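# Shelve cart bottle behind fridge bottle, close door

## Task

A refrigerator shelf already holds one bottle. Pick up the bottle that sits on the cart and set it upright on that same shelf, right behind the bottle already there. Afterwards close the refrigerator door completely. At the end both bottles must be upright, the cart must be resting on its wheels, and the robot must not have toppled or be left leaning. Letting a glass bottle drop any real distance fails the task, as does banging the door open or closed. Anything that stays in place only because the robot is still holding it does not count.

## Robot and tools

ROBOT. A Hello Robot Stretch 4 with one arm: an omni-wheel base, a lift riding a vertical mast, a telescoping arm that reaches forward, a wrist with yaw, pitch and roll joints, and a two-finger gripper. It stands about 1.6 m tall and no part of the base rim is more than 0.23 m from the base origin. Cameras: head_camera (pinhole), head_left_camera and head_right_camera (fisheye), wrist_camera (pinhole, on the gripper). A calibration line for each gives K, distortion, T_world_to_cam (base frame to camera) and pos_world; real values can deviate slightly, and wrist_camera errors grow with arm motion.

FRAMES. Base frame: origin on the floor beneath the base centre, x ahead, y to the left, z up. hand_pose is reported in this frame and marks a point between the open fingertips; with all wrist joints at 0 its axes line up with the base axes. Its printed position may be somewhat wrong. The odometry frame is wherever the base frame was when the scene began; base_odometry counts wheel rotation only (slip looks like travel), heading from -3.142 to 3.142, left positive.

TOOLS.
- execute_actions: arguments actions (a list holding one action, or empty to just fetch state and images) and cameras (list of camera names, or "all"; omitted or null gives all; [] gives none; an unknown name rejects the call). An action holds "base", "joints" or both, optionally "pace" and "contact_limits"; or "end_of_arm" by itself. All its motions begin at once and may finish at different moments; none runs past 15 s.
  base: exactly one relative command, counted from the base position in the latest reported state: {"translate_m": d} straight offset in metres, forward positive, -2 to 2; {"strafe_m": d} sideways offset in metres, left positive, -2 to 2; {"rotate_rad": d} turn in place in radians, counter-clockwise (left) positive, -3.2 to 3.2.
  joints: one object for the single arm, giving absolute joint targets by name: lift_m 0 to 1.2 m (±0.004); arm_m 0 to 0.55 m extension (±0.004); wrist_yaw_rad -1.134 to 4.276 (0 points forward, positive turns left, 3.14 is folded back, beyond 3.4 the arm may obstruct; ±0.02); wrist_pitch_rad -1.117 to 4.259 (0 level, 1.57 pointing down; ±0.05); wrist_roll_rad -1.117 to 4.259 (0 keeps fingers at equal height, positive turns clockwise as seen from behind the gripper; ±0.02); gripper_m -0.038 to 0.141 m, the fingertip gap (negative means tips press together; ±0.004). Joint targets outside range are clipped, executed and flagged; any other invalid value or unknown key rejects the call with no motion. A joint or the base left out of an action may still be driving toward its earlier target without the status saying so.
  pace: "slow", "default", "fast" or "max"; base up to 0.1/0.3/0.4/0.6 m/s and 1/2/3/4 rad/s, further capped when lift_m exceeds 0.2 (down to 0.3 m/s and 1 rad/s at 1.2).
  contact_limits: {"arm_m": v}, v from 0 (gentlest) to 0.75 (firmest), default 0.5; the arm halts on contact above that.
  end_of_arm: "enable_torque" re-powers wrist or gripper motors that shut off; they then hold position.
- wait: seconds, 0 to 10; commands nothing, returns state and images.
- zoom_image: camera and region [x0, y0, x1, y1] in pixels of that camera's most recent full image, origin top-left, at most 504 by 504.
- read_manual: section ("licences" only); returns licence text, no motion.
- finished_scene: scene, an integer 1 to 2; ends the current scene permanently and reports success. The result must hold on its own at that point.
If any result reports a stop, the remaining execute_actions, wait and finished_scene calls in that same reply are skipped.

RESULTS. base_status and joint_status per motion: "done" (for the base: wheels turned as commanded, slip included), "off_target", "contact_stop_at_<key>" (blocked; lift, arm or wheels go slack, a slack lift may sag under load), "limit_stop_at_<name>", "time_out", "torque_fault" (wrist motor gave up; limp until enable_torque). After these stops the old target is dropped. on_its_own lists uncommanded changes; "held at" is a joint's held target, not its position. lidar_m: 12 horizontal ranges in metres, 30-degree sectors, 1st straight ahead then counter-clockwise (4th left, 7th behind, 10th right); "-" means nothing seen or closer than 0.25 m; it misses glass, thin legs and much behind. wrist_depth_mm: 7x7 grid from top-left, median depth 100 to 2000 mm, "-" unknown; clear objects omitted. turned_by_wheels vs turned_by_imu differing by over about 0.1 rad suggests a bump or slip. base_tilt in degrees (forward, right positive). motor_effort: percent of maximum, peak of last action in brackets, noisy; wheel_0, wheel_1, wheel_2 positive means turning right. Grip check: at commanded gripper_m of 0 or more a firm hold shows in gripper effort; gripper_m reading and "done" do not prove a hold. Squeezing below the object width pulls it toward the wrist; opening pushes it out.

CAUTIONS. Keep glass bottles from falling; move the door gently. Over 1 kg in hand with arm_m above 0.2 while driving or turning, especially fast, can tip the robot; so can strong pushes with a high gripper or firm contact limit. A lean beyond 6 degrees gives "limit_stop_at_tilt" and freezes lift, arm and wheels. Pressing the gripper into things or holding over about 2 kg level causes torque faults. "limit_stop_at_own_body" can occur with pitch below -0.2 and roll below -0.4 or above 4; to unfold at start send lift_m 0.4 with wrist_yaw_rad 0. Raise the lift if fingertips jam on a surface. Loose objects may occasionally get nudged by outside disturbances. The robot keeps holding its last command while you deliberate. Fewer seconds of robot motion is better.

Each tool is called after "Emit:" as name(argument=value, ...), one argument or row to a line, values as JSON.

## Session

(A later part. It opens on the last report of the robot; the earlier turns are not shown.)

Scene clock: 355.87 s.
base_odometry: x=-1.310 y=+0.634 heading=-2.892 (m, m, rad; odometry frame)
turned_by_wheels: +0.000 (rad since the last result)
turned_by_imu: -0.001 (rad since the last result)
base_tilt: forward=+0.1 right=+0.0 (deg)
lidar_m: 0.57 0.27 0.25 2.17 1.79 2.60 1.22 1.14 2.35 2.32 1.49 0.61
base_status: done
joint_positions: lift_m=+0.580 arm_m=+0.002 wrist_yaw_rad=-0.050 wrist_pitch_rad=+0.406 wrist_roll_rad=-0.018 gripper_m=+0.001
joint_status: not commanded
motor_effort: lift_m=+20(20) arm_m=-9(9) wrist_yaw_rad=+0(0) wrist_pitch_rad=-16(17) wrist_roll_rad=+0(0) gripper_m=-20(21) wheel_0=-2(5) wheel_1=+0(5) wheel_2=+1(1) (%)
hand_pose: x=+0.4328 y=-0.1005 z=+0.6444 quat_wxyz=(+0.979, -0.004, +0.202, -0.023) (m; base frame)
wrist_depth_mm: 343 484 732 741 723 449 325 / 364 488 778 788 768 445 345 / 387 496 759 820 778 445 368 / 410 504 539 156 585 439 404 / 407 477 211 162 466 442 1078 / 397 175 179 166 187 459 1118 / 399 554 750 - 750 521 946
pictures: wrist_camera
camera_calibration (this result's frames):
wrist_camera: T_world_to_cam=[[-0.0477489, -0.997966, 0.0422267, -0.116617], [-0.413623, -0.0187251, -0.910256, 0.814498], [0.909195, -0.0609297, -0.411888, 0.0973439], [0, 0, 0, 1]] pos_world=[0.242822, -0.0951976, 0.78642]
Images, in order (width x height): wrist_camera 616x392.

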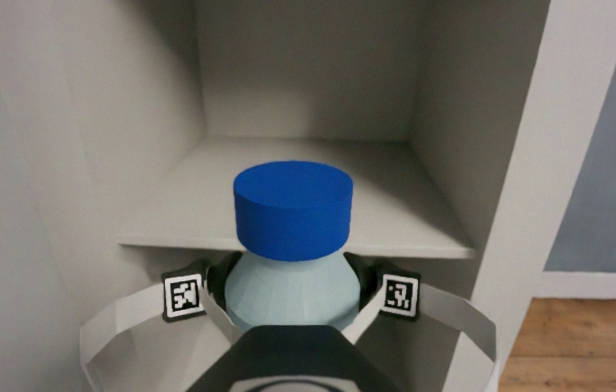

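Emit:
execute_actions(
  actions=[
    {"joints":{"arm_m":0.505,"lift_m":0.57},"pace":"slow"},
  ],
  cameras=[],
)

Emit:
execute_actions(
  actions=[
    {"joints":{"lift_m":0.53},"pace":"slow"},
  ],
  cameras=["wrist_camera"],
)

Scene clock: 367.50 s.
base_odometry: x=-1.310 y=+0.634 heading=-2.892 (m, m, rad; odometry frame)
turned_by_wheels: +0.000 (rad since the last result)
turned_by_imu: -0.002 (rad since the last result)
base_tilt: forward=+0.2 right=+0.0 (deg)
lidar_m: 0.60 0.27 0.25 2.16 1.80 2.61 1.20 1.13 2.37 2.32 1.46 0.60
base_status: not commanded
joint_positions: lift_m=+0.570 arm_m=+0.503 wrist_yaw_rad=-0.050 wrist_pitch_rad=+0.406 wrist_roll_rad=-0.018 gripper_m=+0.001
joint_status: all done
motor_effort: lift_m=+20(23) arm_m=+9(9) wrist_yaw_rad=+1(1) wrist_pitch_rad=-16(17) wrist_roll_rad=+0(1) gripper_m=-23(22) wheel_0=-2(2) wheel_1=+0(0) wheel_2=+1(1) (%)
hand_pose: x=+0.9347 y=-0.1005 z=+0.6344 quat_wxyz=(+0.979, -0.004, +0.202, -0.023) (m; base frame)
wrist_depth_mm: 250 278 274 273 271 270 267 / 253 296 293 291 289 286 283 / 256 317 314 309 309 306 304 / 259 336 332 156 332 329 325 / 260 359 211 162 353 355 353 / 255 175 178 165 187 330 343 / 255 279 286 - 296 286 291
pictures: none
No camera images: the call's "cameras" was empty. Leave "cameras" out to get every camera's image.

Scene clock: 368.67 s.
base_odometry: x=-1.310 y=+0.634 heading=-2.892 (m, m, rad; odometry frame)
turned_by_wheels: +0.000 (rad since the last result)
turned_by_imu: +0.000 (rad since the last result)
base_tilt: forward=+0.2 right=-0.1 (deg)
lidar_m: 0.59 0.27 0.25 2.15 1.82 2.59 1.21 1.13 2.34 2.31 1.47 0.60
base_status: not commanded
joint_positions: lift_m=+0.531 arm_m=+0.503 wrist_yaw_rad=-0.051 wrist_pitch_rad=+0.394 wrist_roll_rad=-0.018 gripper_m=+0.001
joint_status: all done
motor_effort: lift_m=+13(16) arm_m=+9(9) wrist_yaw_rad=+4(4) wrist_pitch_rad=+19(20) wrist_roll_rad=+1(1) gripper_m=-19(21) wheel_0=-1(2) wheel_1=+0(0) wheel_2=+1(1) (%)
hand_pose: x=+0.9359 y=-0.1009 z=+0.5982 quat_wxyz=(+0.980, -0.004, +0.196, -0.023) (m; base frame)
wrist_depth_mm: 251 278 276 273 271 268 268 / 254 294 293 290 289 286 283 / 258 314 310 306 307 304 303 / 259 334 330 158 330 327 325 / 262 351 212 166 347 345 347 / 255 176 176 164 186 291 304 / 240 246 252 - 260 252 260
pictures: wrist_camera
camera_calibration (this result's frames):
wrist_camera: T_world_to_cam=[[-0.0495497, -0.997878, 0.0422473, -0.0893669], [-0.402381, -0.0187701, -0.91528, 0.973073], [0.91413, -0.0623513, -0.400597, -0.390644], [0, 0, 0, 1]] pos_world=[0.744217, -0.0952697, 0.737919]
Images, in order (width x height): wrist_camera 616x392.

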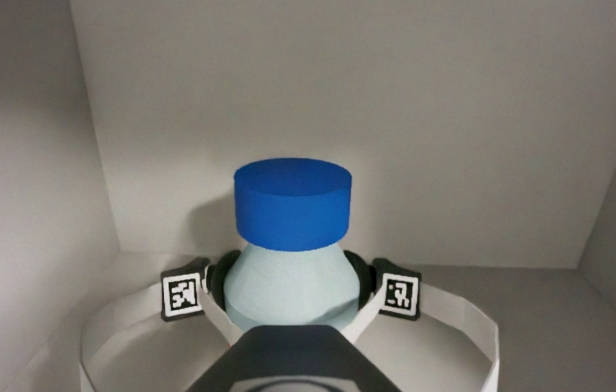

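Pressed slightly; ease up and release.

Emit:
execute_actions(
  actions=[
    {"joints":{"gripper_m":0.11,"lift_m":0.539}},
  ],
  cameras=["wrist_camera"],
)

Emit:
execute_actions(
  actions=[
    {"joints":{"arm_m":0.0}},
  ],
  cameras=["wrist_camera"],
)

Emit:
execute_actions(
  actions=[
    {"joints":{"lift_m":0.137}},
  ],
  cameras=[],
)

Emit:
execute_actions(
  actions=[
    {"joints":{"arm_m":0.355}},
  ],
  cameras=["wrist_camera"],
)

Scene clock: 376.13 s.
base_odometry: x=-1.310 y=+0.634 heading=-2.892 (m, m, rad; odometry frame)
turned_by_wheels: +0.000 (rad since the last result)
turned_by_imu: -0.001 (rad since the last result)
base_tilt: forward=+0.2 right=+0.0 (deg)
lidar_m: 0.58 0.28 0.25 2.15 1.77 2.61 1.22 1.14 2.34 2.34 1.48 0.61
base_status: not commanded
joint_positions: lift_m=+0.539 arm_m=+0.503 wrist_yaw_rad=-0.051 wrist_pitch_rad=+0.402 wrist_roll_rad=-0.018 gripper_m=+0.110
joint_status: all done
motor_effort: lift_m=+21(24) arm_m=+9(8) wrist_yaw_rad=+2(4) wrist_pitch_rad=-4(19) wrist_roll_rad=+1(1) gripper_m=-2(20) wheel_0=-1(2) wheel_1=+0(0) wheel_2=+0(1) (%)
hand_pose: x=+0.9351 y=-0.1007 z=+0.6044 quat_wxyz=(+0.980, -0.004, +0.200, -0.023) (m; base frame)
wrist_depth_mm: 250 278 274 273 271 270 266 / 254 296 294 291 289 286 283 / 257 315 314 307 307 304 303 / 260 336 332 169 330 327 325 / 262 345 353 183 347 349 347 / 263 279 200 181 281 304 304 / 243 246 257 - 262 253 262
pictures: wrist_camera
camera_calibration (this result's frames):
wrist_camera: T_world_to_cam=[[-0.0485595, -0.997927, 0.0422347, -0.0903784], [-0.409757, -0.0186593, -0.912004, 0.983345], [0.910901, -0.0615924, -0.408001, -0.37981], [0, 0, 0, 1]] pos_world=[0.744513, -0.095236, 0.745669]
Images, in order (width x height): wrist_camera 616x392.

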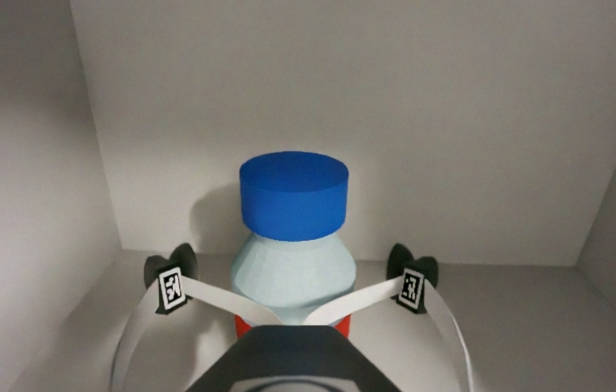

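Scene clock: 378.67 s.
base_odometry: x=-1.310 y=+0.634 heading=-2.892 (m, m, rad; odometry frame)
turned_by_wheels: +0.000 (rad since the last result)
turned_by_imu: -0.001 (rad since the last result)
base_tilt: forward=+0.2 right=-0.1 (deg)
lidar_m: 0.56 0.26 0.25 2.15 1.78 2.58 1.21 1.12 2.33 2.33 1.49 0.59
base_status: not commanded
joint_positions: lift_m=+0.539 arm_m=+0.002 wrist_yaw_rad=-0.050 wrist_pitch_rad=+0.402 wrist_roll_rad=-0.018 gripper_m=+0.110
joint_status: all done
motor_effort: lift_m=+21(21) arm_m=-8(9) wrist_yaw_rad=+1(2) wrist_pitch_rad=-5(5) wrist_roll_rad=+1(1) gripper_m=-2(1) wheel_0=-2(2) wheel_1=+1(0) wheel_2=+1(1) (%)
hand_pose: x=+0.4332 y=-0.1006 z=+0.6043 quat_wxyz=(+0.980, -0.004, +0.200, -0.023) (m; base frame)
wrist_depth_mm: 343 484 732 741 723 449 327 / 366 492 778 768 768 449 343 / 387 504 691 661 715 442 368 / 410 449 484 492 500 442 402 / 410 477 946 976 627 442 1078 / 407 492 798 676 609 466 1060 / 410 544 723 - 715 512 904
pictures: wrist_camera
camera_calibration (this result's frames):
wrist_camera: T_world_to_cam=[[-0.0481267, -0.997948, 0.042234, -0.114822], [-0.410076, -0.0188144, -0.911857, 0.777656], [0.910781, -0.0612039, -0.408329, 0.0775865], [0, 0, 0, 1]] pos_world=[0.242708, -0.0952071, 0.745642]
Images, in order (width x height): wrist_camera 616x392.

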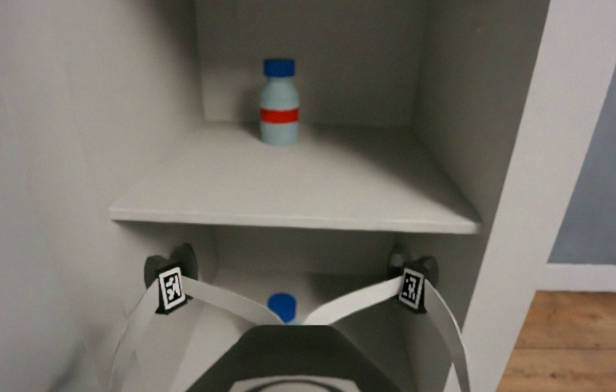

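Scene clock: 381.30 s.
base_odometry: x=-1.310 y=+0.634 heading=-2.892 (m, m, rad; odometry frame)
turned_by_wheels: +0.000 (rad since the last result)
turned_by_imu: -0.001 (rad since the last result)
base_tilt: forward=+0.2 right=+0.0 (deg)
lidar_m: 0.58 0.27 0.25 2.17 1.78 2.58 1.20 1.13 2.36 2.33 1.48 0.60
base_status: not commanded
joint_positions: lift_m=+0.137 arm_m=+0.002 wrist_yaw_rad=-0.050 wrist_pitch_rad=+0.402 wrist_roll_rad=-0.018 gripper_m=+0.110
joint_status: all done
motor_effort: lift_m=+18(16) arm_m=-9(8) wrist_yaw_rad=+1(1) wrist_pitch_rad=-5(5) wrist_roll_rad=+1(2) gripper_m=+0(1) wheel_0=-2(2) wheel_1=+0(0) wheel_2=+1(1) (%)
hand_pose: x=+0.4332 y=-0.1006 z=+0.2025 quat_wxyz=(+0.980, -0.004, +0.200, -0.023) (m; base frame)
wrist_depth_mm: 343 480 732 732 723 452 325 / 364 492 778 768 768 449 343 / 384 500 691 597 707 445 368 / 410 445 480 488 492 442 399 / 407 439 436 436 424 430 580 / 430 452 442 462 449 466 488 / 392 394 410 - 415 404 413
pictures: none
No camera images: the call's "cameras" was empty. Leave "cameras" out to get every camera's image.

Scene clock: 383.47 s.
base_odometry: x=-1.310 y=+0.634 heading=-2.892 (m, m, rad; odometry frame)
turned_by_wheels: +0.000 (rad since the last result)
turned_by_imu: -0.001 (rad since the last result)
base_tilt: forward=+0.2 right=+0.0 (deg)
lidar_m: 0.60 0.28 0.25 2.16 1.76 2.60 1.21 1.15 2.37 2.32 1.49 0.60
base_status: not commanded
joint_positions: lift_m=+0.137 arm_m=+0.353 wrist_yaw_rad=-0.050 wrist_pitch_rad=+0.402 wrist_roll_rad=-0.018 gripper_m=+0.110
joint_status: all done
motor_effort: lift_m=+18(18) arm_m=+9(11) wrist_yaw_rad=+1(1) wrist_pitch_rad=-5(5) wrist_roll_rad=+0(1) gripper_m=+0(0) wheel_0=-2(2) wheel_1=+0(0) wheel_2=+1(1) (%)
hand_pose: x=+0.7852 y=-0.1006 z=+0.2026 quat_wxyz=(+0.980, -0.004, +0.200, -0.023) (m; base frame)
wrist_depth_mm: 273 399 413 410 407 404 377 / 278 407 442 436 436 430 377 / 282 413 469 459 466 459 375 / 285 418 449 165 484 466 373 / 286 359 334 179 373 375 355 / 276 279 195 177 278 301 303 / 245 243 255 - 259 251 259
pictures: wrist_camera
camera_calibration (this result's frames):
wrist_camera: T_world_to_cam=[[-0.0479224, -0.997958, 0.0422343, -0.0810268], [-0.409882, -0.0189114, -0.911942, 0.55551], [0.910879, -0.0610136, -0.408139, -0.407056], [0, 0, 0, 1]] pos_world=[0.594589, -0.0951918, 0.343879]
Images, in order (width x height): wrist_camera 616x392.

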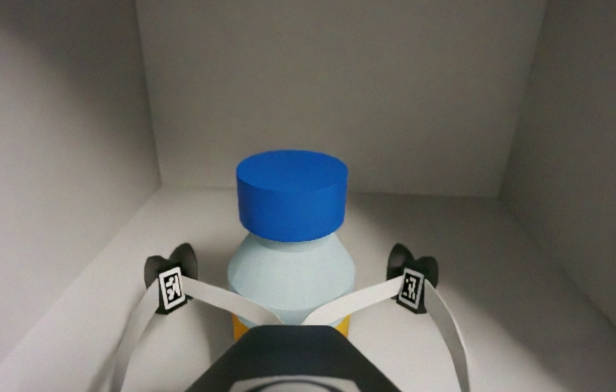

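Emit:
execute_actions(
  actions=[
    {"joints":{"gripper_m":0.0}},
  ],
  cameras=["wrist_camera"],
)

Emit:
execute_actions(
  actions=[
    {"joints":{"lift_m":0.175},"pace":"slow"},
  ],
  cameras=[],
)

Emit:
execute_actions(
  actions=[
    {"joints":{"arm_m":0.0}},
  ],
  cameras=[],
)

Emit:
execute_actions(
  actions=[
    {"joints":{"lift_m":0.57}},
  ],
  cameras=[],
)

Emit:
execute_actions(
  actions=[
    {"joints":{"arm_m":0.41}},
  ],
  cameras=["wrist_camera"],
)

Emit:
execute_actions(
  actions=[
    {"joints":{"lift_m":0.535},"pace":"slow"},
  ],
  cameras=["wrist_camera"],
)

Scene clock: 395.83 s.
base_odometry: x=-1.310 y=+0.634 heading=-2.892 (m, m, rad; odometry frame)
turned_by_wheels: +0.000 (rad since the last result)
turned_by_imu: -0.001 (rad since the last result)
base_tilt: forward=+0.2 right=-0.1 (deg)
lidar_m: 0.61 0.28 0.25 2.15 1.79 2.58 1.18 1.12 2.37 2.32 1.48 0.59
base_status: not commanded
joint_positions: lift_m=+0.137 arm_m=+0.353 wrist_yaw_rad=-0.050 wrist_pitch_rad=+0.405 wrist_roll_rad=-0.018 gripper_m=+0.001
joint_status: all done
motor_effort: lift_m=+19(19) arm_m=+9(9) wrist_yaw_rad=+0(0) wrist_pitch_rad=-15(15) wrist_roll_rad=+0(1) gripper_m=-21(19) wheel_0=-2(2) wheel_1=+0(0) wheel_2=+1(1) (%)
hand_pose: x=+0.7848 y=-0.1005 z=+0.2015 quat_wxyz=(+0.979, -0.004, +0.201, -0.022) (m; base frame)
wrist_depth_mm: 274 399 415 413 407 404 377 / 277 407 442 439 436 427 375 / 281 413 473 459 462 459 375 / 285 413 415 142 477 462 373 / 286 353 205 150 366 368 353 / 272 175 173 156 186 286 297 / 241 241 248 - 255 247 256
pictures: wrist_camera
camera_calibration (this result's frames):
wrist_camera: T_world_to_cam=[[-0.0475003, -0.997978, 0.0422277, -0.0812393], [-0.413142, -0.0188608, -0.910471, 0.55667], [0.909427, -0.0606937, -0.411411, -0.405347], [0, 0, 0, 1]] pos_world=[0.594758, -0.0951778, 0.343499]
Images, in order (width x height): wrist_camera 616x392.

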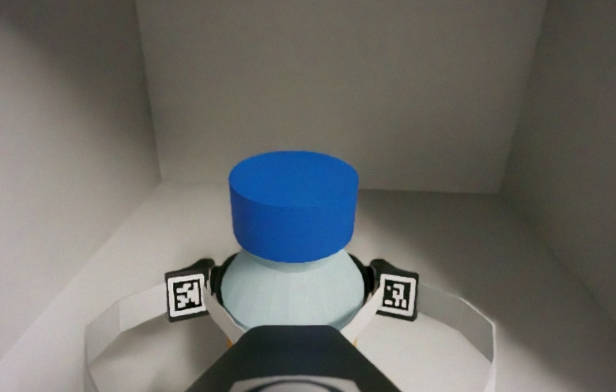

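Scene clock: 397.00 s.
base_odometry: x=-1.310 y=+0.634 heading=-2.892 (m, m, rad; odometry frame)
turned_by_wheels: +0.000 (rad since the last result)
turned_by_imu: +0.000 (rad since the last result)
base_tilt: forward=+0.2 right=-0.1 (deg)
lidar_m: 0.59 0.28 0.25 2.19 1.78 2.59 1.23 1.13 2.34 2.32 1.49 0.61
base_status: not commanded
joint_positions: lift_m=+0.175 arm_m=+0.353 wrist_yaw_rad=-0.050 wrist_pitch_rad=+0.405 wrist_roll_rad=-0.018 gripper_m=+0.001
joint_status: all done
motor_effort: lift_m=+25(23) arm_m=+9(8) wrist_yaw_rad=+0(1) wrist_pitch_rad=-15(16) wrist_roll_rad=-1(1) gripper_m=-21(20) wheel_0=-2(2) wheel_1=+0(0) wheel_2=+1(0) (%)
hand_pose: x=+0.7848 y=-0.1005 z=+0.2391 quat_wxyz=(+0.979, -0.004, +0.201, -0.022) (m; base frame)
wrist_depth_mm: 274 399 415 413 404 404 377 / 278 407 445 436 433 430 377 / 282 413 473 459 466 459 375 / 285 418 492 141 500 488 373 / 286 394 205 150 433 433 368 / 287 175 173 156 186 336 338 / 277 285 293 - 301 293 297
pictures: none
No camera images: the call's "cameras" was empty. Leave "cameras" out to get every camera's image.

Scene clock: 399.17 s.
base_odometry: x=-1.310 y=+0.634 heading=-2.892 (m, m, rad; odometry frame)
turned_by_wheels: +0.000 (rad since the last result)
turned_by_imu: -0.001 (rad since the last result)
base_tilt: forward=+0.2 right=+0.0 (deg)
lidar_m: 0.60 0.26 0.25 2.13 1.80 2.58 1.22 1.12 2.35 2.32 1.50 0.63
base_status: not commanded
joint_positions: lift_m=+0.175 arm_m=+0.002 wrist_yaw_rad=-0.050 wrist_pitch_rad=+0.406 wrist_roll_rad=-0.018 gripper_m=+0.001
joint_status: all done
motor_effort: lift_m=+25(25) arm_m=-9(10) wrist_yaw_rad=+1(1) wrist_pitch_rad=-15(16) wrist_roll_rad=+2(3) gripper_m=-21(20) wheel_0=-2(2) wheel_1=+0(0) wheel_2=+0(1) (%)
hand_pose: x=+0.4328 y=-0.1006 z=+0.2390 quat_wxyz=(+0.979, -0.004, +0.202, -0.023) (m; base frame)
wrist_depth_mm: 343 484 732 732 723 452 325 / 364 492 778 788 768 449 343 / 387 500 759 820 759 445 366 / 413 492 496 142 569 439 402 / 407 455 205 150 439 439 634 / 407 175 173 156 186 452 535 / 427 436 442 - 459 445 459
pictures: none
No camera images: the call's "cameras" was empty. Leave "cameras" out to get every camera's image.

Scene clock: 401.77 s.
base_odometry: x=-1.310 y=+0.634 heading=-2.892 (m, m, rad; odometry frame)
turned_by_wheels: +0.000 (rad since the last result)
turned_by_imu: -0.001 (rad since the last result)
base_tilt: forward=+0.2 right=-0.1 (deg)
lidar_m: 0.59 0.30 0.25 2.16 1.77 2.61 1.22 1.14 2.35 2.32 1.47 0.63
base_status: not commanded
joint_positions: lift_m=+0.570 arm_m=+0.002 wrist_yaw_rad=-0.050 wrist_pitch_rad=+0.405 wrist_roll_rad=-0.018 gripper_m=+0.001
joint_status: all done
motor_effort: lift_m=+25(19) arm_m=-9(9) wrist_yaw_rad=+1(1) wrist_pitch_rad=-15(16) wrist_roll_rad=+2(2) gripper_m=-20(19) wheel_0=-2(2) wheel_1=+0(0) wheel_2=+1(1) (%)
hand_pose: x=+0.4329 y=-0.1006 z=+0.6341 quat_wxyz=(+0.979, -0.004, +0.201, -0.023) (m; base frame)
wrist_depth_mm: 343 484 732 732 723 449 325 / 364 492 778 768 768 449 343 / 387 500 759 676 750 445 370 / 410 480 484 142 559 439 402 / 407 477 205 150 473 442 1098 / 410 175 173 156 186 459 1098 / 407 554 741 - 741 521 931
pictures: none
No camera images: the call's "cameras" was empty. Leave "cameras" out to get every camera's image.

Scene clock: 404.07 s.
base_odometry: x=-1.310 y=+0.634 heading=-2.892 (m, m, rad; odometry frame)
turned_by_wheels: +0.000 (rad since the last result)
turned_by_imu: -0.001 (rad since the last result)
base_tilt: forward=+0.2 right=-0.1 (deg)
lidar_m: 0.60 0.29 0.25 2.14 1.75 2.60 1.19 1.15 2.36 2.32 1.48 0.61
base_status: not commanded
joint_positions: lift_m=+0.570 arm_m=+0.408 wrist_yaw_rad=-0.050 wrist_pitch_rad=+0.405 wrist_roll_rad=-0.018 gripper_m=+0.001
joint_status: all done
motor_effort: lift_m=+25(25) arm_m=+9(11) wrist_yaw_rad=+0(1) wrist_pitch_rad=-15(16) wrist_roll_rad=+1(0) gripper_m=-19(20) wheel_0=-2(2) wheel_1=+0(0) wheel_2=+1(1) (%)
hand_pose: x=+0.8398 y=-0.1005 z=+0.6341 quat_wxyz=(+0.979, -0.004, +0.201, -0.023) (m; base frame)
wrist_depth_mm: 265 364 364 359 355 355 353 / 268 379 387 384 379 377 368 / 273 399 415 402 407 404 382 / 276 404 436 142 439 433 384 / 277 384 205 150 424 427 377 / 278 175 173 156 186 329 343 / 268 279 285 - 297 286 291
pictures: wrist_camera
camera_calibration (this result's frames):
wrist_camera: T_world_to_cam=[[-0.0476849, -0.997969, 0.0422276, -0.0967872], [-0.413135, -0.0187851, -0.910476, 0.973218], [0.909421, -0.0608616, -0.4114, -0.277383], [0, 0, 0, 1]] pos_world=[0.649713, -0.0951907, 0.776063]
Images, in order (width x height): wrist_camera 616x392.

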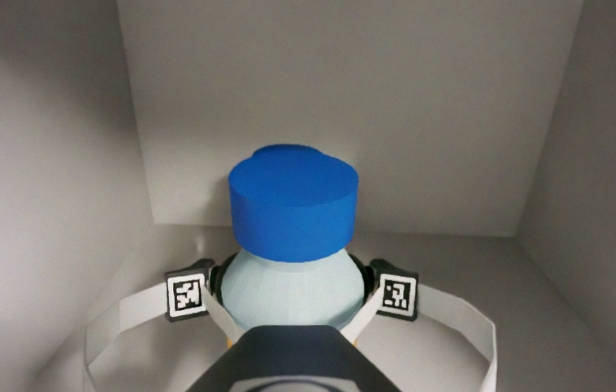

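Scene clock: 405.20 s.
base_odometry: x=-1.310 y=+0.634 heading=-2.892 (m, m, rad; odometry frame)
turned_by_wheels: +0.000 (rad since the last result)
turned_by_imu: +0.000 (rad since the last result)
base_tilt: forward=+0.1 right=-0.1 (deg)
lidar_m: 0.59 0.29 0.25 2.18 1.78 2.60 1.22 1.12 2.34 2.33 1.49 0.61
base_status: not commanded
joint_positions: lift_m=+0.535 arm_m=+0.408 wrist_yaw_rad=-0.050 wrist_pitch_rad=+0.406 wrist_roll_rad=-0.018 gripper_m=+0.001
joint_status: all done
motor_effort: lift_m=+20(27) arm_m=+9(9) wrist_yaw_rad=+0(0) wrist_pitch_rad=-15(16) wrist_roll_rad=-1(1) gripper_m=-19(20) wheel_0=-2(2) wheel_1=+0(0) wheel_2=+0(0) (%)
hand_pose: x=+0.8398 y=-0.1005 z=+0.5995 quat_wxyz=(+0.979, -0.004, +0.202, -0.023) (m; base frame)
wrist_depth_mm: 266 362 362 359 357 355 351 / 268 379 387 379 379 377 368 / 272 399 413 252 407 402 382 / 276 407 413 142 433 427 382 / 277 349 205 150 362 366 351 / 270 175 173 156 186 283 294 / 238 239 245 - 253 246 253
pictures: wrist_camera
camera_calibration (this result's frames):
wrist_camera: T_world_to_cam=[[-0.0476782, -0.99797, 0.0422274, -0.0953303], [-0.413277, -0.0187782, -0.910412, 0.941764], [0.909356, -0.0608584, -0.411543, -0.291476], [0, 0, 0, 1]] pos_world=[0.64972, -0.095191, 0.741463]
Images, in order (width x height): wrist_camera 616x392.

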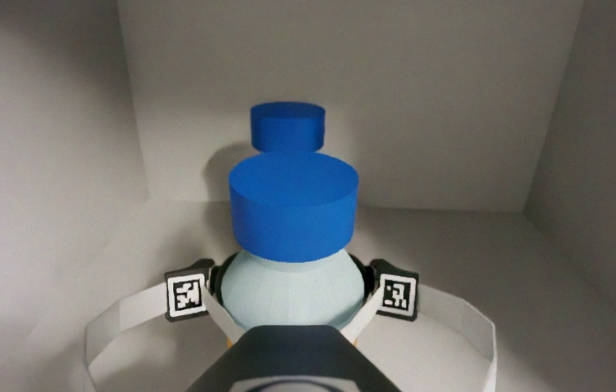

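Emit:
execute_actions(
  actions=[
    {"joints":{"lift_m":0.529},"pace":"slow"},
  ],
  cameras=[],
)

Emit:
execute_actions(
  actions=[
    {"joints":{"gripper_m":0.11,"lift_m":0.536}},
  ],
  cameras=["wrist_camera"],
)

Emit:
execute_actions(
  actions=[
    {"joints":{"arm_m":0.0}},
  ],
  cameras=["wrist_camera","head_camera"],
)

Scene clock: 413.23 s.
base_odometry: x=-1.310 y=+0.634 heading=-2.892 (m, m, rad; odometry frame)
turned_by_wheels: +0.000 (rad since the last result)
turned_by_imu: -0.001 (rad since the last result)
base_tilt: forward=+0.2 right=+0.0 (deg)
lidar_m: 0.58 0.28 0.25 2.15 1.79 2.59 1.20 1.15 2.39 2.32 1.48 0.61
base_status: not commanded
joint_positions: lift_m=+0.529 arm_m=+0.408 wrist_yaw_rad=-0.050 wrist_pitch_rad=+0.402 wrist_roll_rad=-0.018 gripper_m=+0.001
joint_status: all done
motor_effort: lift_m=+18(19) arm_m=+8(9) wrist_yaw_rad=+0(0) wrist_pitch_rad=-4(15) wrist_roll_rad=+2(2) gripper_m=-20(19) wheel_0=-2(2) wheel_1=+0(0) wheel_2=+1(1) (%)
hand_pose: x=+0.8402 y=-0.1005 z=+0.5946 quat_wxyz=(+0.980, -0.004, +0.200, -0.023) (m; base frame)
wrist_depth_mm: 265 364 364 357 357 355 351 / 268 379 384 379 379 375 368 / 273 402 413 248 407 402 379 / 274 404 410 145 430 427 382 / 277 345 205 154 357 362 349 / 266 175 173 156 186 279 290 / 235 236 242 - 250 241 249
pictures: none
No camera images: the call's "cameras" was empty. Leave "cameras" out to get every camera's image.

Scene clock: 415.17 s.
base_odometry: x=-1.310 y=+0.634 heading=-2.892 (m, m, rad; odometry frame)
turned_by_wheels: +0.000 (rad since the last result)
turned_by_imu: +0.000 (rad since the last result)
base_tilt: forward=+0.2 right=+0.0 (deg)
lidar_m: 0.60 0.30 0.25 2.17 1.77 2.57 1.25 1.14 2.36 2.31 1.48 0.60
base_status: not commanded
joint_positions: lift_m=+0.536 arm_m=+0.408 wrist_yaw_rad=-0.050 wrist_pitch_rad=+0.402 wrist_roll_rad=-0.018 gripper_m=+0.110
joint_status: all done
motor_effort: lift_m=+23(23) arm_m=+9(8) wrist_yaw_rad=+1(0) wrist_pitch_rad=-4(15) wrist_roll_rad=+2(1) gripper_m=-1(18) wheel_0=-2(2) wheel_1=+0(0) wheel_2=+0(1) (%)
hand_pose: x=+0.8402 y=-0.1006 z=+0.6012 quat_wxyz=(+0.980, -0.004, +0.200, -0.023) (m; base frame)
wrist_depth_mm: 266 362 364 359 355 353 351 / 270 377 387 387 379 375 368 / 273 402 410 252 407 402 382 / 276 407 433 162 430 433 382 / 277 357 330 177 368 373 357 / 271 277 193 175 276 300 300 / 243 242 253 - 257 250 257
pictures: wrist_camera
camera_calibration (this result's frames):
wrist_camera: T_world_to_cam=[[-0.0481231, -0.997948, 0.0422342, -0.0951068], [-0.409897, -0.0188282, -0.911938, 0.941576], [0.910862, -0.0611969, -0.40815, -0.294499], [0, 0, 0, 1]] pos_world=[0.64962, -0.095206, 0.742475]
Images, in order (width x height): wrist_camera 616x392.

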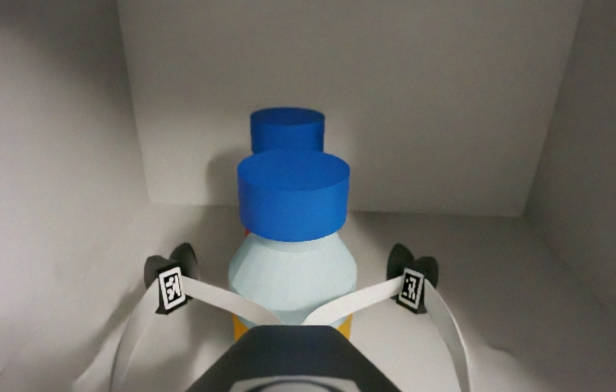

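Scene clock: 417.47 s.
base_odometry: x=-1.310 y=+0.634 heading=-2.892 (m, m, rad; odometry frame)
turned_by_wheels: +0.000 (rad since the last result)
turned_by_imu: -0.001 (rad since the last result)
base_tilt: forward=+0.2 right=+0.0 (deg)
lidar_m: 0.59 0.26 0.25 2.16 1.78 2.61 1.21 1.14 2.36 2.32 1.51 0.60
base_status: not commanded
joint_positions: lift_m=+0.536 arm_m=+0.002 wrist_yaw_rad=-0.050 wrist_pitch_rad=+0.402 wrist_roll_rad=-0.018 gripper_m=+0.110
joint_status: all done
motor_effort: lift_m=+23(23) arm_m=-8(10) wrist_yaw_rad=+1(1) wrist_pitch_rad=-6(5) wrist_roll_rad=+2(0) gripper_m=-1(0) wheel_0=-2(2) wheel_1=+0(0) wheel_2=+1(1) (%)
hand_pose: x=+0.4333 y=-0.1006 z=+0.6011 quat_wxyz=(+0.980, -0.004, +0.200, -0.023) (m; base frame)
wrist_depth_mm: 345 484 741 741 732 449 327 / 362 492 778 759 759 449 343 / 387 500 683 597 707 445 366 / 410 452 477 484 488 439 402 / 407 477 946 976 809 442 1060 / 407 492 809 842 603 466 1060 / 407 544 723 - 707 508 904
pictures: head_camera, wrist_camera
camera_calibration (this result's frames):
wrist_camera: T_world_to_cam=[[-0.0481319, -0.997948, 0.0422339, -0.114686], [-0.410077, -0.0188121, -0.911857, 0.774762], [0.91078, -0.0612085, -0.40833, 0.0762752], [0, 0, 0, 1]] pos_world=[0.242722, -0.0952075, 0.742461]
Images, in order (width x height): head_camera 420x560, wrist_camera 616x392.

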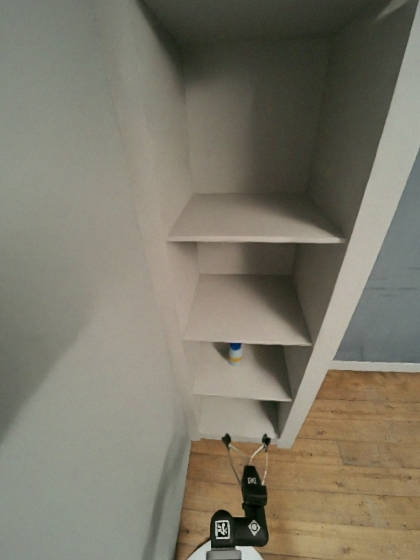

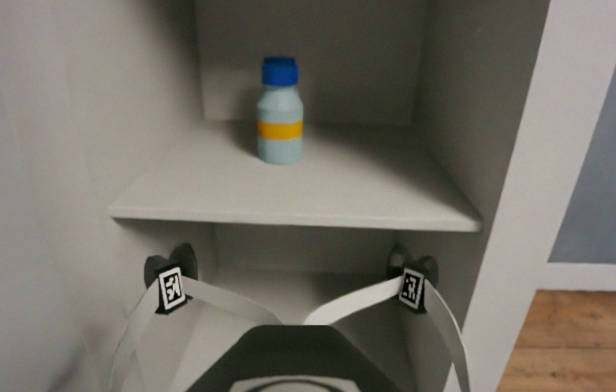

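Emit:
execute_actions(
  actions=[
    {"base":{"translate_m":-0.6},"joints":{"gripper_m":0.03,"lift_m":0.45}},
  ],
  cameras=[],
)

Emit:
execute_actions(
  actions=[
    {"base":{"rotate_rad":-0.09},"joints":{"wrist_yaw_rad":3.1,"wrist_pitch_rad":0}},
  ],
  cameras=[],
)

Emit:
execute_actions(
  actions=[
    {"base":{"strafe_m":0.62},"joints":{"lift_m":0.2}},
  ],
)

Scene clock: 428.30 s.
base_odometry: x=-0.729 y=+0.782 heading=-2.892 (m, m, rad; odometry frame)
turned_by_wheels: +0.000 (rad since the last result)
turned_by_imu: +0.000 (rad since the last result)
base_tilt: forward=+0.2 right=-0.1 (deg)
lidar_m: 0.79 0.63 2.51 1.70 1.84 2.02 0.71 0.59 2.28 2.24 2.27 1.21
base_status: done
joint_positions: lift_m=+0.450 arm_m=+0.002 wrist_yaw_rad=-0.050 wrist_pitch_rad=+0.402 wrist_roll_rad=-0.018 gripper_m=+0.030
joint_status: all done
motor_effort: lift_m=+19(19) arm_m=-9(8) wrist_yaw_rad=+1(1) wrist_pitch_rad=-5(5) wrist_roll_rad=+1(0) gripper_m=-3(3) wheel_0=+0(3) wheel_1=-1(6) wheel_2=+0(8) (%)
hand_pose: x=+0.4333 y=-0.1006 z=+0.5155 quat_wxyz=(+0.980, -0.004, +0.200, -0.023) (m; base frame)
wrist_depth_mm: 484 715 1182 1281 991 1397 1397 / 492 723 1078 1397 1281 1499 1464 / 500 732 1229 1499 1255 1576 1576 / 504 750 1138 1229 1366 1576 1576 / 504 750 1098 1138 1160 1182 1182 / 504 699 194 218 194 946 931 / 512 661 788 - 778 788 788
pictures: none
No camera images: the call's "cameras" was empty. Leave "cameras" out to get every camera's image.

Scene clock: 430.70 s.
base_odometry: x=-0.729 y=+0.782 heading=-2.982 (m, m, rad; odometry frame)
turned_by_wheels: -0.090 (rad since the last result)
turned_by_imu: -0.090 (rad since the last result)
base_tilt: forward=+0.2 right=-0.1 (deg)
lidar_m: 1.04 0.62 2.54 1.70 1.77 2.02 0.82 0.59 0.64 2.24 2.34 1.80
base_status: done
joint_positions: lift_m=+0.450 arm_m=+0.002 wrist_yaw_rad=+3.099 wrist_pitch_rad=+0.002 wrist_roll_rad=-0.018 gripper_m=+0.030
joint_status: all done
motor_effort: lift_m=+19(19) arm_m=-9(8) wrist_yaw_rad=+2(7) wrist_pitch_rad=-5(10) wrist_roll_rad=+0(1) gripper_m=-3(4) wheel_0=+0(3) wheel_1=+1(4) wheel_2=+0(3) (%)
hand_pose: x=-0.1121 y=+0.0995 z=+0.6277 quat_wxyz=(+0.021, -0.001, -0.009, +1.000) (m; base frame)
wrist_depth_mm: - 138 - - - - - / - 132 - - - - - / 109 141 255 - - - - / 139 206 - - - - - / 741 891 1078 - - - - / 1618 1308 194 217 195 1983 1983 / 1042 960 1078 - 1397 1366 1397
pictures: none
No camera images: the call's "cameras" was empty. Leave "cameras" out to get every camera's image.

Scene clock: 434.10 s.
base_odometry: x=-0.630 y=+0.170 heading=-2.982 (m, m, rad; odometry frame)
turned_by_wheels: +0.000 (rad since the last result)
turned_by_imu: +0.002 (rad since the last result)
base_tilt: forward=+0.1 right=-0.1 (deg)
lidar_m: 1.10 1.87 1.92 1.07 1.11 1.62 1.94 1.14 1.11 2.85 2.43 0.60
base_status: done
joint_positions: lift_m=+0.200 arm_m=+0.002 wrist_yaw_rad=+3.100 wrist_pitch_rad=+0.002 wrist_roll_rad=-0.018 gripper_m=+0.030
joint_status: all done
motor_effort: lift_m=+19(16) arm_m=-9(8) wrist_yaw_rad=+2(2) wrist_pitch_rad=-5(6) wrist_roll_rad=-2(1) gripper_m=-4(3) wheel_0=+0(8) wheel_1=+0(8) wheel_2=+0(1) (%)
hand_pose: x=-0.1122 y=+0.0994 z=+0.3778 quat_wxyz=(+0.021, -0.001, -0.009, +1.000) (m; base frame)
wrist_depth_mm: - 139 - - - - - / - 132 - - - - - / 109 141 255 - - - - / 140 206 - - - - - / - - - - - - 1808 / 1182 1205 194 217 195 1229 1255 / 854 809 904 - 866 854 878
pictures: head_camera, head_left_camera, head_right_camera, wrist_camera
camera_calibration (this result's frames):
wrist_camera: T_world_to_cam=[[0.0565265, 0.997614, 0.0396442, -0.117579], [0.0229783, 0.0383973, -0.998998, 0.426996], [-0.998137, 0.0573809, -0.020753, 0.121742], [0, 0, 0, 1]] pos_world=[0.11835, 0.0939168, 0.433757]
Images, in order (width x height): head_camera 420x560, head_left_camera 420x672, head_right_camera 420x672, wrist_camera 616x392.

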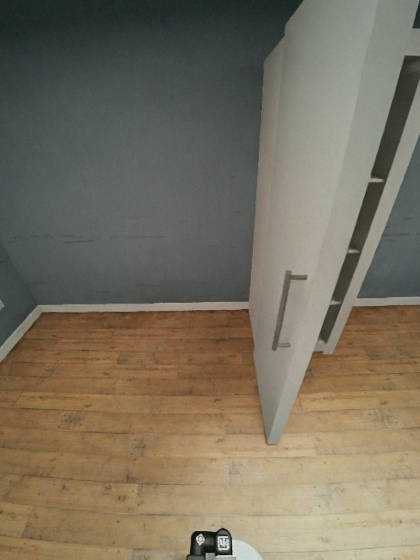

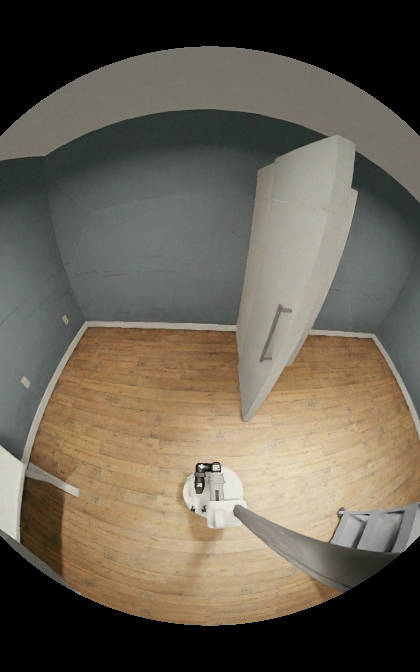

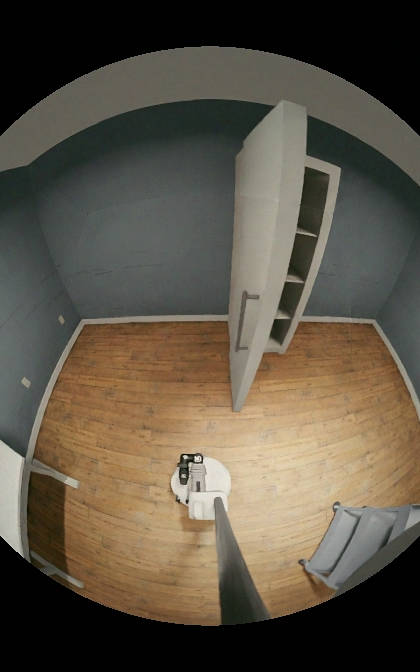

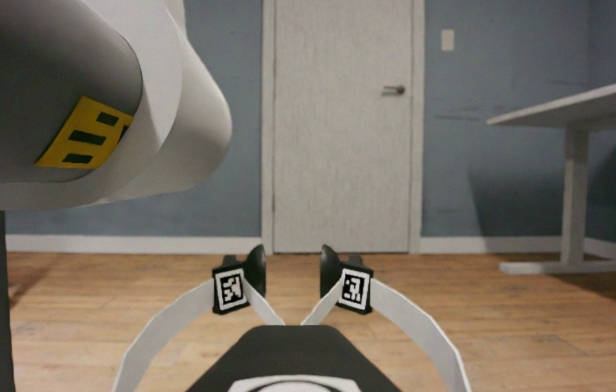

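Emit:
execute_actions(
  actions=[
    {"base":{"strafe_m":0.04},"pace":"slow"},
  ],
  cameras=[],
)

Emit:
execute_actions(
  actions=[
    {"base":{"translate_m":0.74}},
  ],
  cameras=[],
)

Emit:
execute_actions(
  actions=[
    {"base":{"strafe_m":-0.4},"pace":"slow"},
  ],
  cameras=["head_right_camera","head_camera"],
)

Scene clock: 441.93 s.
base_odometry: x=-0.624 y=+0.131 heading=-2.981 (m, m, rad; odometry frame)
turned_by_wheels: +0.000 (rad since the last result)
turned_by_imu: -0.001 (rad since the last result)
base_tilt: forward=+0.2 right=-0.1 (deg)
lidar_m: 1.47 1.87 1.85 1.04 1.07 1.56 1.91 1.16 1.13 2.90 2.46 0.64
base_status: done
joint_positions: lift_m=+0.200 arm_m=+0.002 wrist_yaw_rad=+3.100 wrist_pitch_rad=+0.002 wrist_roll_rad=-0.018 gripper_m=+0.030
joint_status: not commanded
motor_effort: lift_m=+18(18) arm_m=-8(8) wrist_yaw_rad=+2(2) wrist_pitch_rad=-5(6) wrist_roll_rad=+0(1) gripper_m=-3(4) wheel_0=+0(5) wheel_1=+1(6) wheel_2=+0(0) (%)
hand_pose: x=-0.1122 y=+0.0994 z=+0.3778 quat_wxyz=(+0.021, -0.001, -0.009, +1.000) (m; base frame)
wrist_depth_mm: - 139 - - - - - / - 132 - - - - - / 109 141 255 - - - 1756 / 139 206 - - - - - / - - - - - - 1756 / 1205 1229 194 216 194 1255 1255 / 842 798 904 - 866 866 878
pictures: none
No camera images: the call's "cameras" was empty. Leave "cameras" out to get every camera's image.

Scene clock: 445.87 s.
base_odometry: x=-1.354 y=+0.013 heading=-2.982 (m, m, rad; odometry frame)
turned_by_wheels: +0.000 (rad since the last result)
turned_by_imu: -0.003 (rad since the last result)
base_tilt: forward=+0.3 right=-0.1 (deg)
lidar_m: 1.01 1.10 1.51 1.77 1.35 1.52 2.67 1.62 0.25 0.28 0.28 0.45
base_status: done
joint_positions: lift_m=+0.200 arm_m=+0.002 wrist_yaw_rad=+3.100 wrist_pitch_rad=+0.002 wrist_roll_rad=-0.018 gripper_m=+0.030
joint_status: not commanded
motor_effort: lift_m=+19(19) arm_m=-8(8) wrist_yaw_rad=+1(2) wrist_pitch_rad=-6(6) wrist_roll_rad=+0(1) gripper_m=-2(3) wheel_0=-1(6) wheel_1=+0(6) wheel_2=-1(8) (%)
hand_pose: x=-0.1122 y=+0.0994 z=+0.3778 quat_wxyz=(+0.021, -0.001, -0.009, +1.000) (m; base frame)
wrist_depth_mm: - 139 - - - - - / - 132 - - - - - / 109 141 255 - - - - / 140 206 - - - - - / 1708 - - - - - - / 1182 1229 194 217 194 1255 1255 / 854 798 904 - 866 866 878
pictures: none
No camera images: the call's "cameras" was empty. Leave "cameras" out to get every camera's image.

Scene clock: 451.00 s.
base_odometry: x=-1.418 y=+0.407 heading=-2.981 (m, m, rad; odometry frame)
turned_by_wheels: +0.000 (rad since the last result)
turned_by_imu: -0.002 (rad since the last result)
base_tilt: forward=+0.2 right=+0.0 (deg)
lidar_m: 0.27 1.08 1.51 2.18 1.67 2.08 1.66 1.37 2.61 0.25 0.25 0.25
base_status: done
joint_positions: lift_m=+0.200 arm_m=+0.002 wrist_yaw_rad=+3.100 wrist_pitch_rad=+0.002 wrist_roll_rad=-0.018 gripper_m=+0.030
joint_status: not commanded
motor_effort: lift_m=+19(19) arm_m=-8(9) wrist_yaw_rad=+2(2) wrist_pitch_rad=-6(6) wrist_roll_rad=+1(1) gripper_m=-3(3) wheel_0=+2(7) wheel_1=-1(6) wheel_2=+0(1) (%)
hand_pose: x=-0.1122 y=+0.0994 z=+0.3778 quat_wxyz=(+0.021, -0.001, -0.009, +1.000) (m; base frame)
wrist_depth_mm: - 139 - - - - - / - 132 - - - - - / 109 141 254 - - - - / 139 205 - - - - - / 1397 1708 - - - - - / 1182 1205 195 217 194 1229 1229 / 854 798 904 - 866 854 878
pictures: head_camera, head_right_camera
Images, in order (width x height): head_camera 420x560, head_right_camera 420x672.

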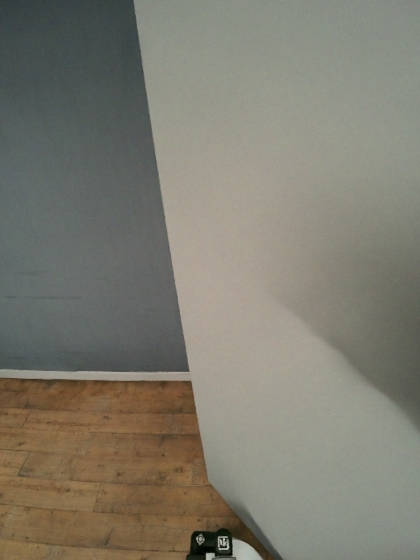

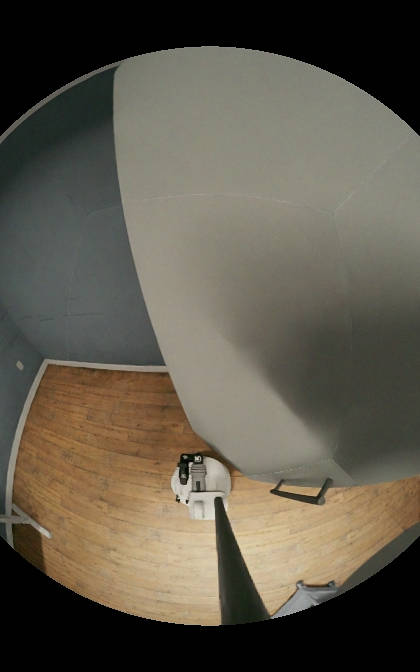

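Emit:
execute_actions(
  actions=[
    {"base":{"translate_m":-0.22},"pace":"slow"},
  ],
  cameras=[],
)

Emit:
execute_actions(
  actions=[
    {"base":{"strafe_m":-0.26},"pace":"slow"},
  ],
  cameras=["head_right_camera","head_camera"],
)

Scene clock: 459.53 s.
base_odometry: x=-1.201 y=+0.443 heading=-2.982 (m, m, rad; odometry frame)
turned_by_wheels: +0.000 (rad since the last result)
turned_by_imu: -0.001 (rad since the last result)
base_tilt: forward=+0.2 right=-0.1 (deg)
lidar_m: 0.49 1.30 1.84 2.17 1.55 2.08 1.49 1.19 2.62 2.51 0.42 0.44
base_status: done
joint_positions: lift_m=+0.200 arm_m=+0.002 wrist_yaw_rad=+3.100 wrist_pitch_rad=+0.002 wrist_roll_rad=-0.018 gripper_m=+0.030
joint_status: not commanded
motor_effort: lift_m=+18(19) arm_m=-9(8) wrist_yaw_rad=+2(2) wrist_pitch_rad=-6(5) wrist_roll_rad=+1(0) gripper_m=-3(4) wheel_0=-2(1) wheel_1=-1(4) wheel_2=+0(7) (%)
hand_pose: x=-0.1122 y=+0.0994 z=+0.3778 quat_wxyz=(+0.021, -0.001, -0.009, +1.000) (m; base frame)
wrist_depth_mm: - 138 - - - - - / - 132 - - - - - / 109 141 255 - - - - / 139 205 - - - - - / 1366 1661 - - - - - / 1182 1205 194 217 194 1255 1229 / 854 809 917 - 866 866 878
pictures: none
No camera images: the call's "cameras" was empty. Leave "cameras" out to get every camera's image.

Scene clock: 463.27 s.
base_odometry: x=-1.242 y=+0.699 heading=-2.982 (m, m, rad; odometry frame)
turned_by_wheels: +0.000 (rad since the last result)
turned_by_imu: -0.002 (rad since the last result)
base_tilt: forward=+0.2 right=+0.0 (deg)
lidar_m: 0.32 0.49 1.81 2.42 1.82 2.50 1.21 1.07 2.36 2.26 1.71 0.25
base_status: done
joint_positions: lift_m=+0.200 arm_m=+0.002 wrist_yaw_rad=+3.100 wrist_pitch_rad=+0.002 wrist_roll_rad=-0.018 gripper_m=+0.030
joint_status: not commanded
motor_effort: lift_m=+19(18) arm_m=-9(8) wrist_yaw_rad=+1(1) wrist_pitch_rad=-6(5) wrist_roll_rad=+0(1) gripper_m=-3(3) wheel_0=+1(7) wheel_1=-1(6) wheel_2=-1(2) (%)
hand_pose: x=-0.1122 y=+0.0994 z=+0.3778 quat_wxyz=(+0.021, -0.001, -0.009, +1.000) (m; base frame)
wrist_depth_mm: - 139 - - - - - / - 132 1499 - - - - / 109 141 254 - - - - / 140 205 - - - - - / 1308 1281 1576 - - - - / 1182 1118 194 217 194 1255 1229 / 854 809 904 - 866 854 878
pictures: head_camera, head_right_camera
Images, in order (width x height): head_camera 420x560, head_right_camera 420x672.

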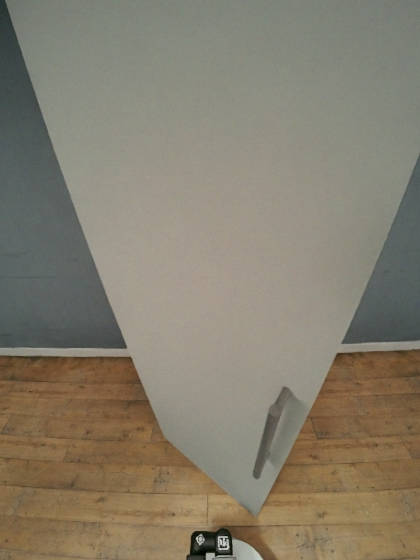

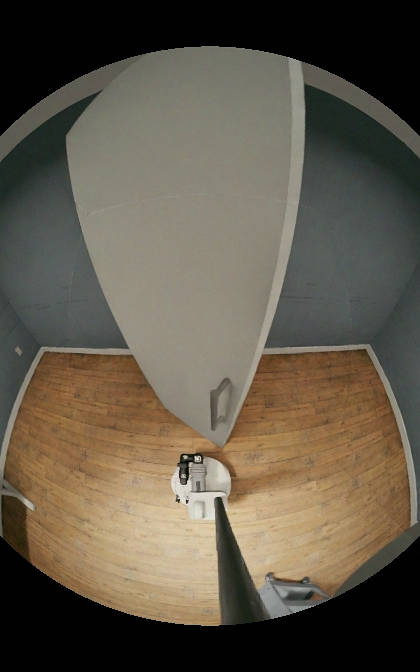

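Emit:
execute_actions(
  actions=[
    {"base":{"translate_m":0.3},"pace":"slow"},
  ],
  cameras=["head_camera"],
)

Emit:
execute_actions(
  actions=[
    {"base":{"translate_m":0.06},"pace":"slow"},
  ],
  cameras=["head_camera"],
)

Scene clock: 471.53 s.
base_odometry: x=-1.538 y=+0.651 heading=-2.982 (m, m, rad; odometry frame)
turned_by_wheels: +0.000 (rad since the last result)
turned_by_imu: -0.003 (rad since the last result)
base_tilt: forward=+0.2 right=-0.1 (deg)
lidar_m: 0.29 0.32 1.39 2.45 1.96 2.51 1.44 1.33 2.37 2.29 0.38 0.32
base_status: done
joint_positions: lift_m=+0.200 arm_m=+0.002 wrist_yaw_rad=+3.100 wrist_pitch_rad=+0.002 wrist_roll_rad=-0.018 gripper_m=+0.030
joint_status: not commanded
motor_effort: lift_m=+18(18) arm_m=-8(8) wrist_yaw_rad=+1(2) wrist_pitch_rad=-6(6) wrist_roll_rad=-1(1) gripper_m=-4(3) wheel_0=+1(4) wheel_1=+1(4) wheel_2=-1(7) (%)
hand_pose: x=-0.1122 y=+0.0994 z=+0.3778 quat_wxyz=(+0.021, -0.001, -0.009, +1.000) (m; base frame)
wrist_depth_mm: - 139 - - - - - / - 132 1863 - - - - / 109 141 255 - - - - / 140 205 - - - - - / 1808 1499 1863 - - - - / 1205 1205 195 217 194 1229 1255 / 866 798 917 - 854 854 878
pictures: head_camera
Images, in order (width x height): head_camera 420x560.

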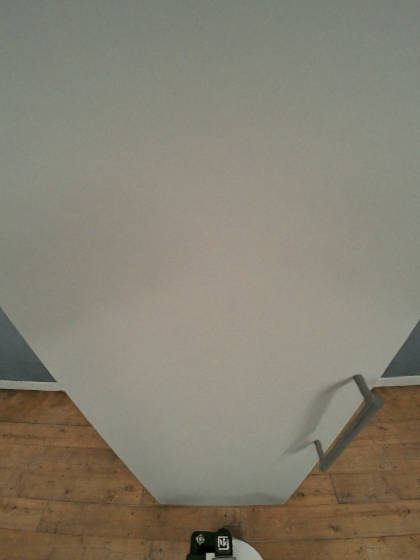

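Scene clock: 473.37 s.
base_odometry: x=-1.598 y=+0.642 heading=-2.982 (m, m, rad; odometry frame)
turned_by_wheels: +0.000 (rad since the last result)
turned_by_imu: -0.001 (rad since the last result)
base_tilt: forward=+0.2 right=-0.1 (deg)
lidar_m: 0.25 0.25 0.37 2.42 1.96 2.47 1.47 1.40 2.33 2.26 0.29 0.25
base_status: done
joint_positions: lift_m=+0.200 arm_m=+0.002 wrist_yaw_rad=+3.100 wrist_pitch_rad=+0.002 wrist_roll_rad=-0.018 gripper_m=+0.030
joint_status: not commanded
motor_effort: lift_m=+18(18) arm_m=-9(8) wrist_yaw_rad=+1(2) wrist_pitch_rad=-6(5) wrist_roll_rad=+2(2) gripper_m=-2(3) wheel_0=+0(3) wheel_1=+1(3) wheel_2=-1(6) (%)
hand_pose: x=-0.1122 y=+0.0994 z=+0.3778 quat_wxyz=(+0.021, -0.001, -0.009, +1.000) (m; base frame)
wrist_depth_mm: - 139 - - - - - / - 131 1921 - - - - / 109 141 255 - - - - / 140 205 - - - - - / - 1661 1863 - - - - / 1205 1205 194 217 193 1255 1229 / 842 809 917 - 866 866 878
pictures: head_camera
Images, in order (width x height): head_camera 420x560.

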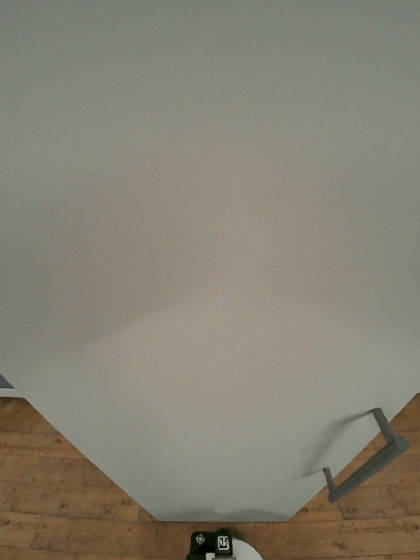

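Emit:
execute_actions(
  actions=[
    {"base":{"translate_m":0.035},"pace":"slow"},
  ],
  cameras=[],
)

Emit:
execute_actions(
  actions=[
    {"base":{"translate_m":-0.06},"pace":"slow"},
  ],
  cameras=[],
)

Emit:
execute_actions(
  actions=[
    {"base":{"strafe_m":-0.55}},
  ],
  cameras=[],
)

Emit:
execute_actions(
  actions=[
    {"base":{"rotate_rad":0.6}},
  ],
  cameras=["head_camera","head_left_camera"],
)

Scene clock: 482.80 s.
base_odometry: x=-1.632 y=+0.636 heading=-2.981 (m, m, rad; odometry frame)
turned_by_wheels: +0.000 (rad since the last result)
turned_by_imu: -0.001 (rad since the last result)
base_tilt: forward=+0.1 right=+0.0 (deg)
lidar_m: - 0.25 0.29 2.43 2.00 2.50 1.51 1.39 2.37 2.27 0.28 0.25
base_status: done
joint_positions: lift_m=+0.200 arm_m=+0.002 wrist_yaw_rad=+3.100 wrist_pitch_rad=+0.002 wrist_roll_rad=-0.018 gripper_m=+0.030
joint_status: not commanded
motor_effort: lift_m=+19(19) arm_m=-8(9) wrist_yaw_rad=+2(1) wrist_pitch_rad=-5(6) wrist_roll_rad=+1(1) gripper_m=-4(4) wheel_0=+2(1) wheel_1=+2(2) wheel_2=+0(5) (%)
hand_pose: x=-0.1122 y=+0.0994 z=+0.3778 quat_wxyz=(+0.021, -0.001, -0.009, +1.000) (m; base frame)
wrist_depth_mm: - 138 - - - - - / - 132 - - - - - / 109 141 255 - - - - / 139 205 - - - - - / - 1618 1863 - - - - / 1182 1205 194 217 194 1255 1229 / 854 798 917 - 866 854 878
pictures: none
No camera images: the call's "cameras" was empty. Leave "cameras" out to get every camera's image.

Scene clock: 484.63 s.
base_odometry: x=-1.573 y=+0.646 heading=-2.982 (m, m, rad; odometry frame)
turned_by_wheels: +0.000 (rad since the last result)
turned_by_imu: +0.000 (rad since the last result)
base_tilt: forward=+0.2 right=+0.0 (deg)
lidar_m: 0.27 0.27 0.42 2.43 1.95 2.47 1.45 1.38 2.33 2.27 0.32 0.28
base_status: done
joint_positions: lift_m=+0.200 arm_m=+0.002 wrist_yaw_rad=+3.100 wrist_pitch_rad=+0.002 wrist_roll_rad=-0.018 gripper_m=+0.030
joint_status: not commanded
motor_effort: lift_m=+18(19) arm_m=-8(9) wrist_yaw_rad=+1(1) wrist_pitch_rad=-5(5) wrist_roll_rad=+0(1) gripper_m=-4(4) wheel_0=-2(3) wheel_1=-2(4) wheel_2=+1(5) (%)
hand_pose: x=-0.1122 y=+0.0994 z=+0.3778 quat_wxyz=(+0.021, -0.001, -0.009, +1.000) (m; base frame)
wrist_depth_mm: - 139 - - - - - / - 132 1863 - - - - / 108 141 255 - - - - / 139 206 - - - - - / - 1576 1863 - - - - / 1205 1205 194 217 194 1255 1255 / 854 809 917 - 854 854 878
pictures: none
No camera images: the call's "cameras" was empty. Leave "cameras" out to get every camera's image.

Scene clock: 487.80 s.
base_odometry: x=-1.660 y=+1.189 heading=-2.982 (m, m, rad; odometry frame)
turned_by_wheels: +0.000 (rad since the last result)
turned_by_imu: -0.003 (rad since the last result)
base_tilt: forward=+0.2 right=+0.0 (deg)
lidar_m: 0.84 0.37 0.34 3.00 2.49 2.94 1.29 2.38 1.79 1.72 1.22 0.90
base_status: done
joint_positions: lift_m=+0.200 arm_m=+0.002 wrist_yaw_rad=+3.100 wrist_pitch_rad=+0.002 wrist_roll_rad=-0.018 gripper_m=+0.030
joint_status: not commanded
motor_effort: lift_m=+18(19) arm_m=-9(8) wrist_yaw_rad=+1(1) wrist_pitch_rad=-5(5) wrist_roll_rad=+0(1) gripper_m=-2(3) wheel_0=+0(4) wheel_1=+1(9) wheel_2=+0(1) (%)
hand_pose: x=-0.1122 y=+0.0994 z=+0.3778 quat_wxyz=(+0.021, -0.001, -0.009, +1.000) (m; base frame)
wrist_depth_mm: - 139 - - - - - / - 132 1499 1863 - - - / 109 141 255 - - - - / 139 205 - - - - - / - - 1661 1661 - - - / 1182 1205 194 217 194 1255 1255 / 854 798 904 - 854 866 866
pictures: none
No camera images: the call's "cameras" was empty. Leave "cameras" out to get every camera's image.

Scene clock: 489.17 s.
base_odometry: x=-1.660 y=+1.189 heading=-2.381 (m, m, rad; odometry frame)
turned_by_wheels: +0.600 (rad since the last result)
turned_by_imu: +0.595 (rad since the last result)
base_tilt: forward=+0.2 right=+0.0 (deg)
lidar_m: 0.35 0.35 2.87 2.44 1.58 1.29 2.25 1.75 1.72 1.14 0.90 0.71
base_status: done
joint_positions: lift_m=+0.200 arm_m=+0.002 wrist_yaw_rad=+3.100 wrist_pitch_rad=+0.002 wrist_roll_rad=-0.018 gripper_m=+0.030
joint_status: not commanded
motor_effort: lift_m=+19(18) arm_m=-8(8) wrist_yaw_rad=+1(1) wrist_pitch_rad=-5(5) wrist_roll_rad=+2(1) gripper_m=-3(3) wheel_0=+1(1) wheel_1=+1(6) wheel_2=+0(6) (%)
hand_pose: x=-0.1122 y=+0.0994 z=+0.3778 quat_wxyz=(+0.021, -0.001, -0.009, +1.000) (m; base frame)
wrist_depth_mm: - 139 - - - - - / - 132 - - - 1366 1499 / 108 141 255 - - 1863 - / 139 205 - - - - - / 1756 1983 - - 1983 1661 1537 / 1182 1205 195 217 194 1255 1229 / 854 798 904 - 866 854 878
pictures: head_camera, head_left_camera
Images, in order (width x height): head_camera 420x560, head_left_camera 420x672.

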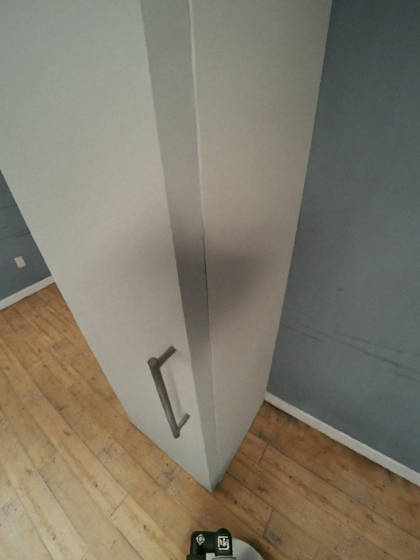

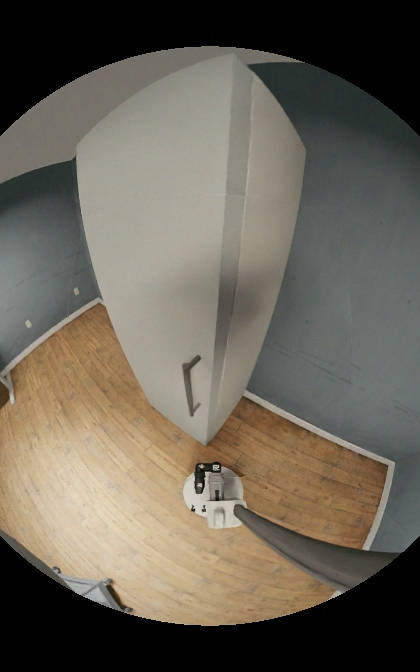

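Emit:
finished_scene(
  scene=2,
)

The scene is finished: the task was done.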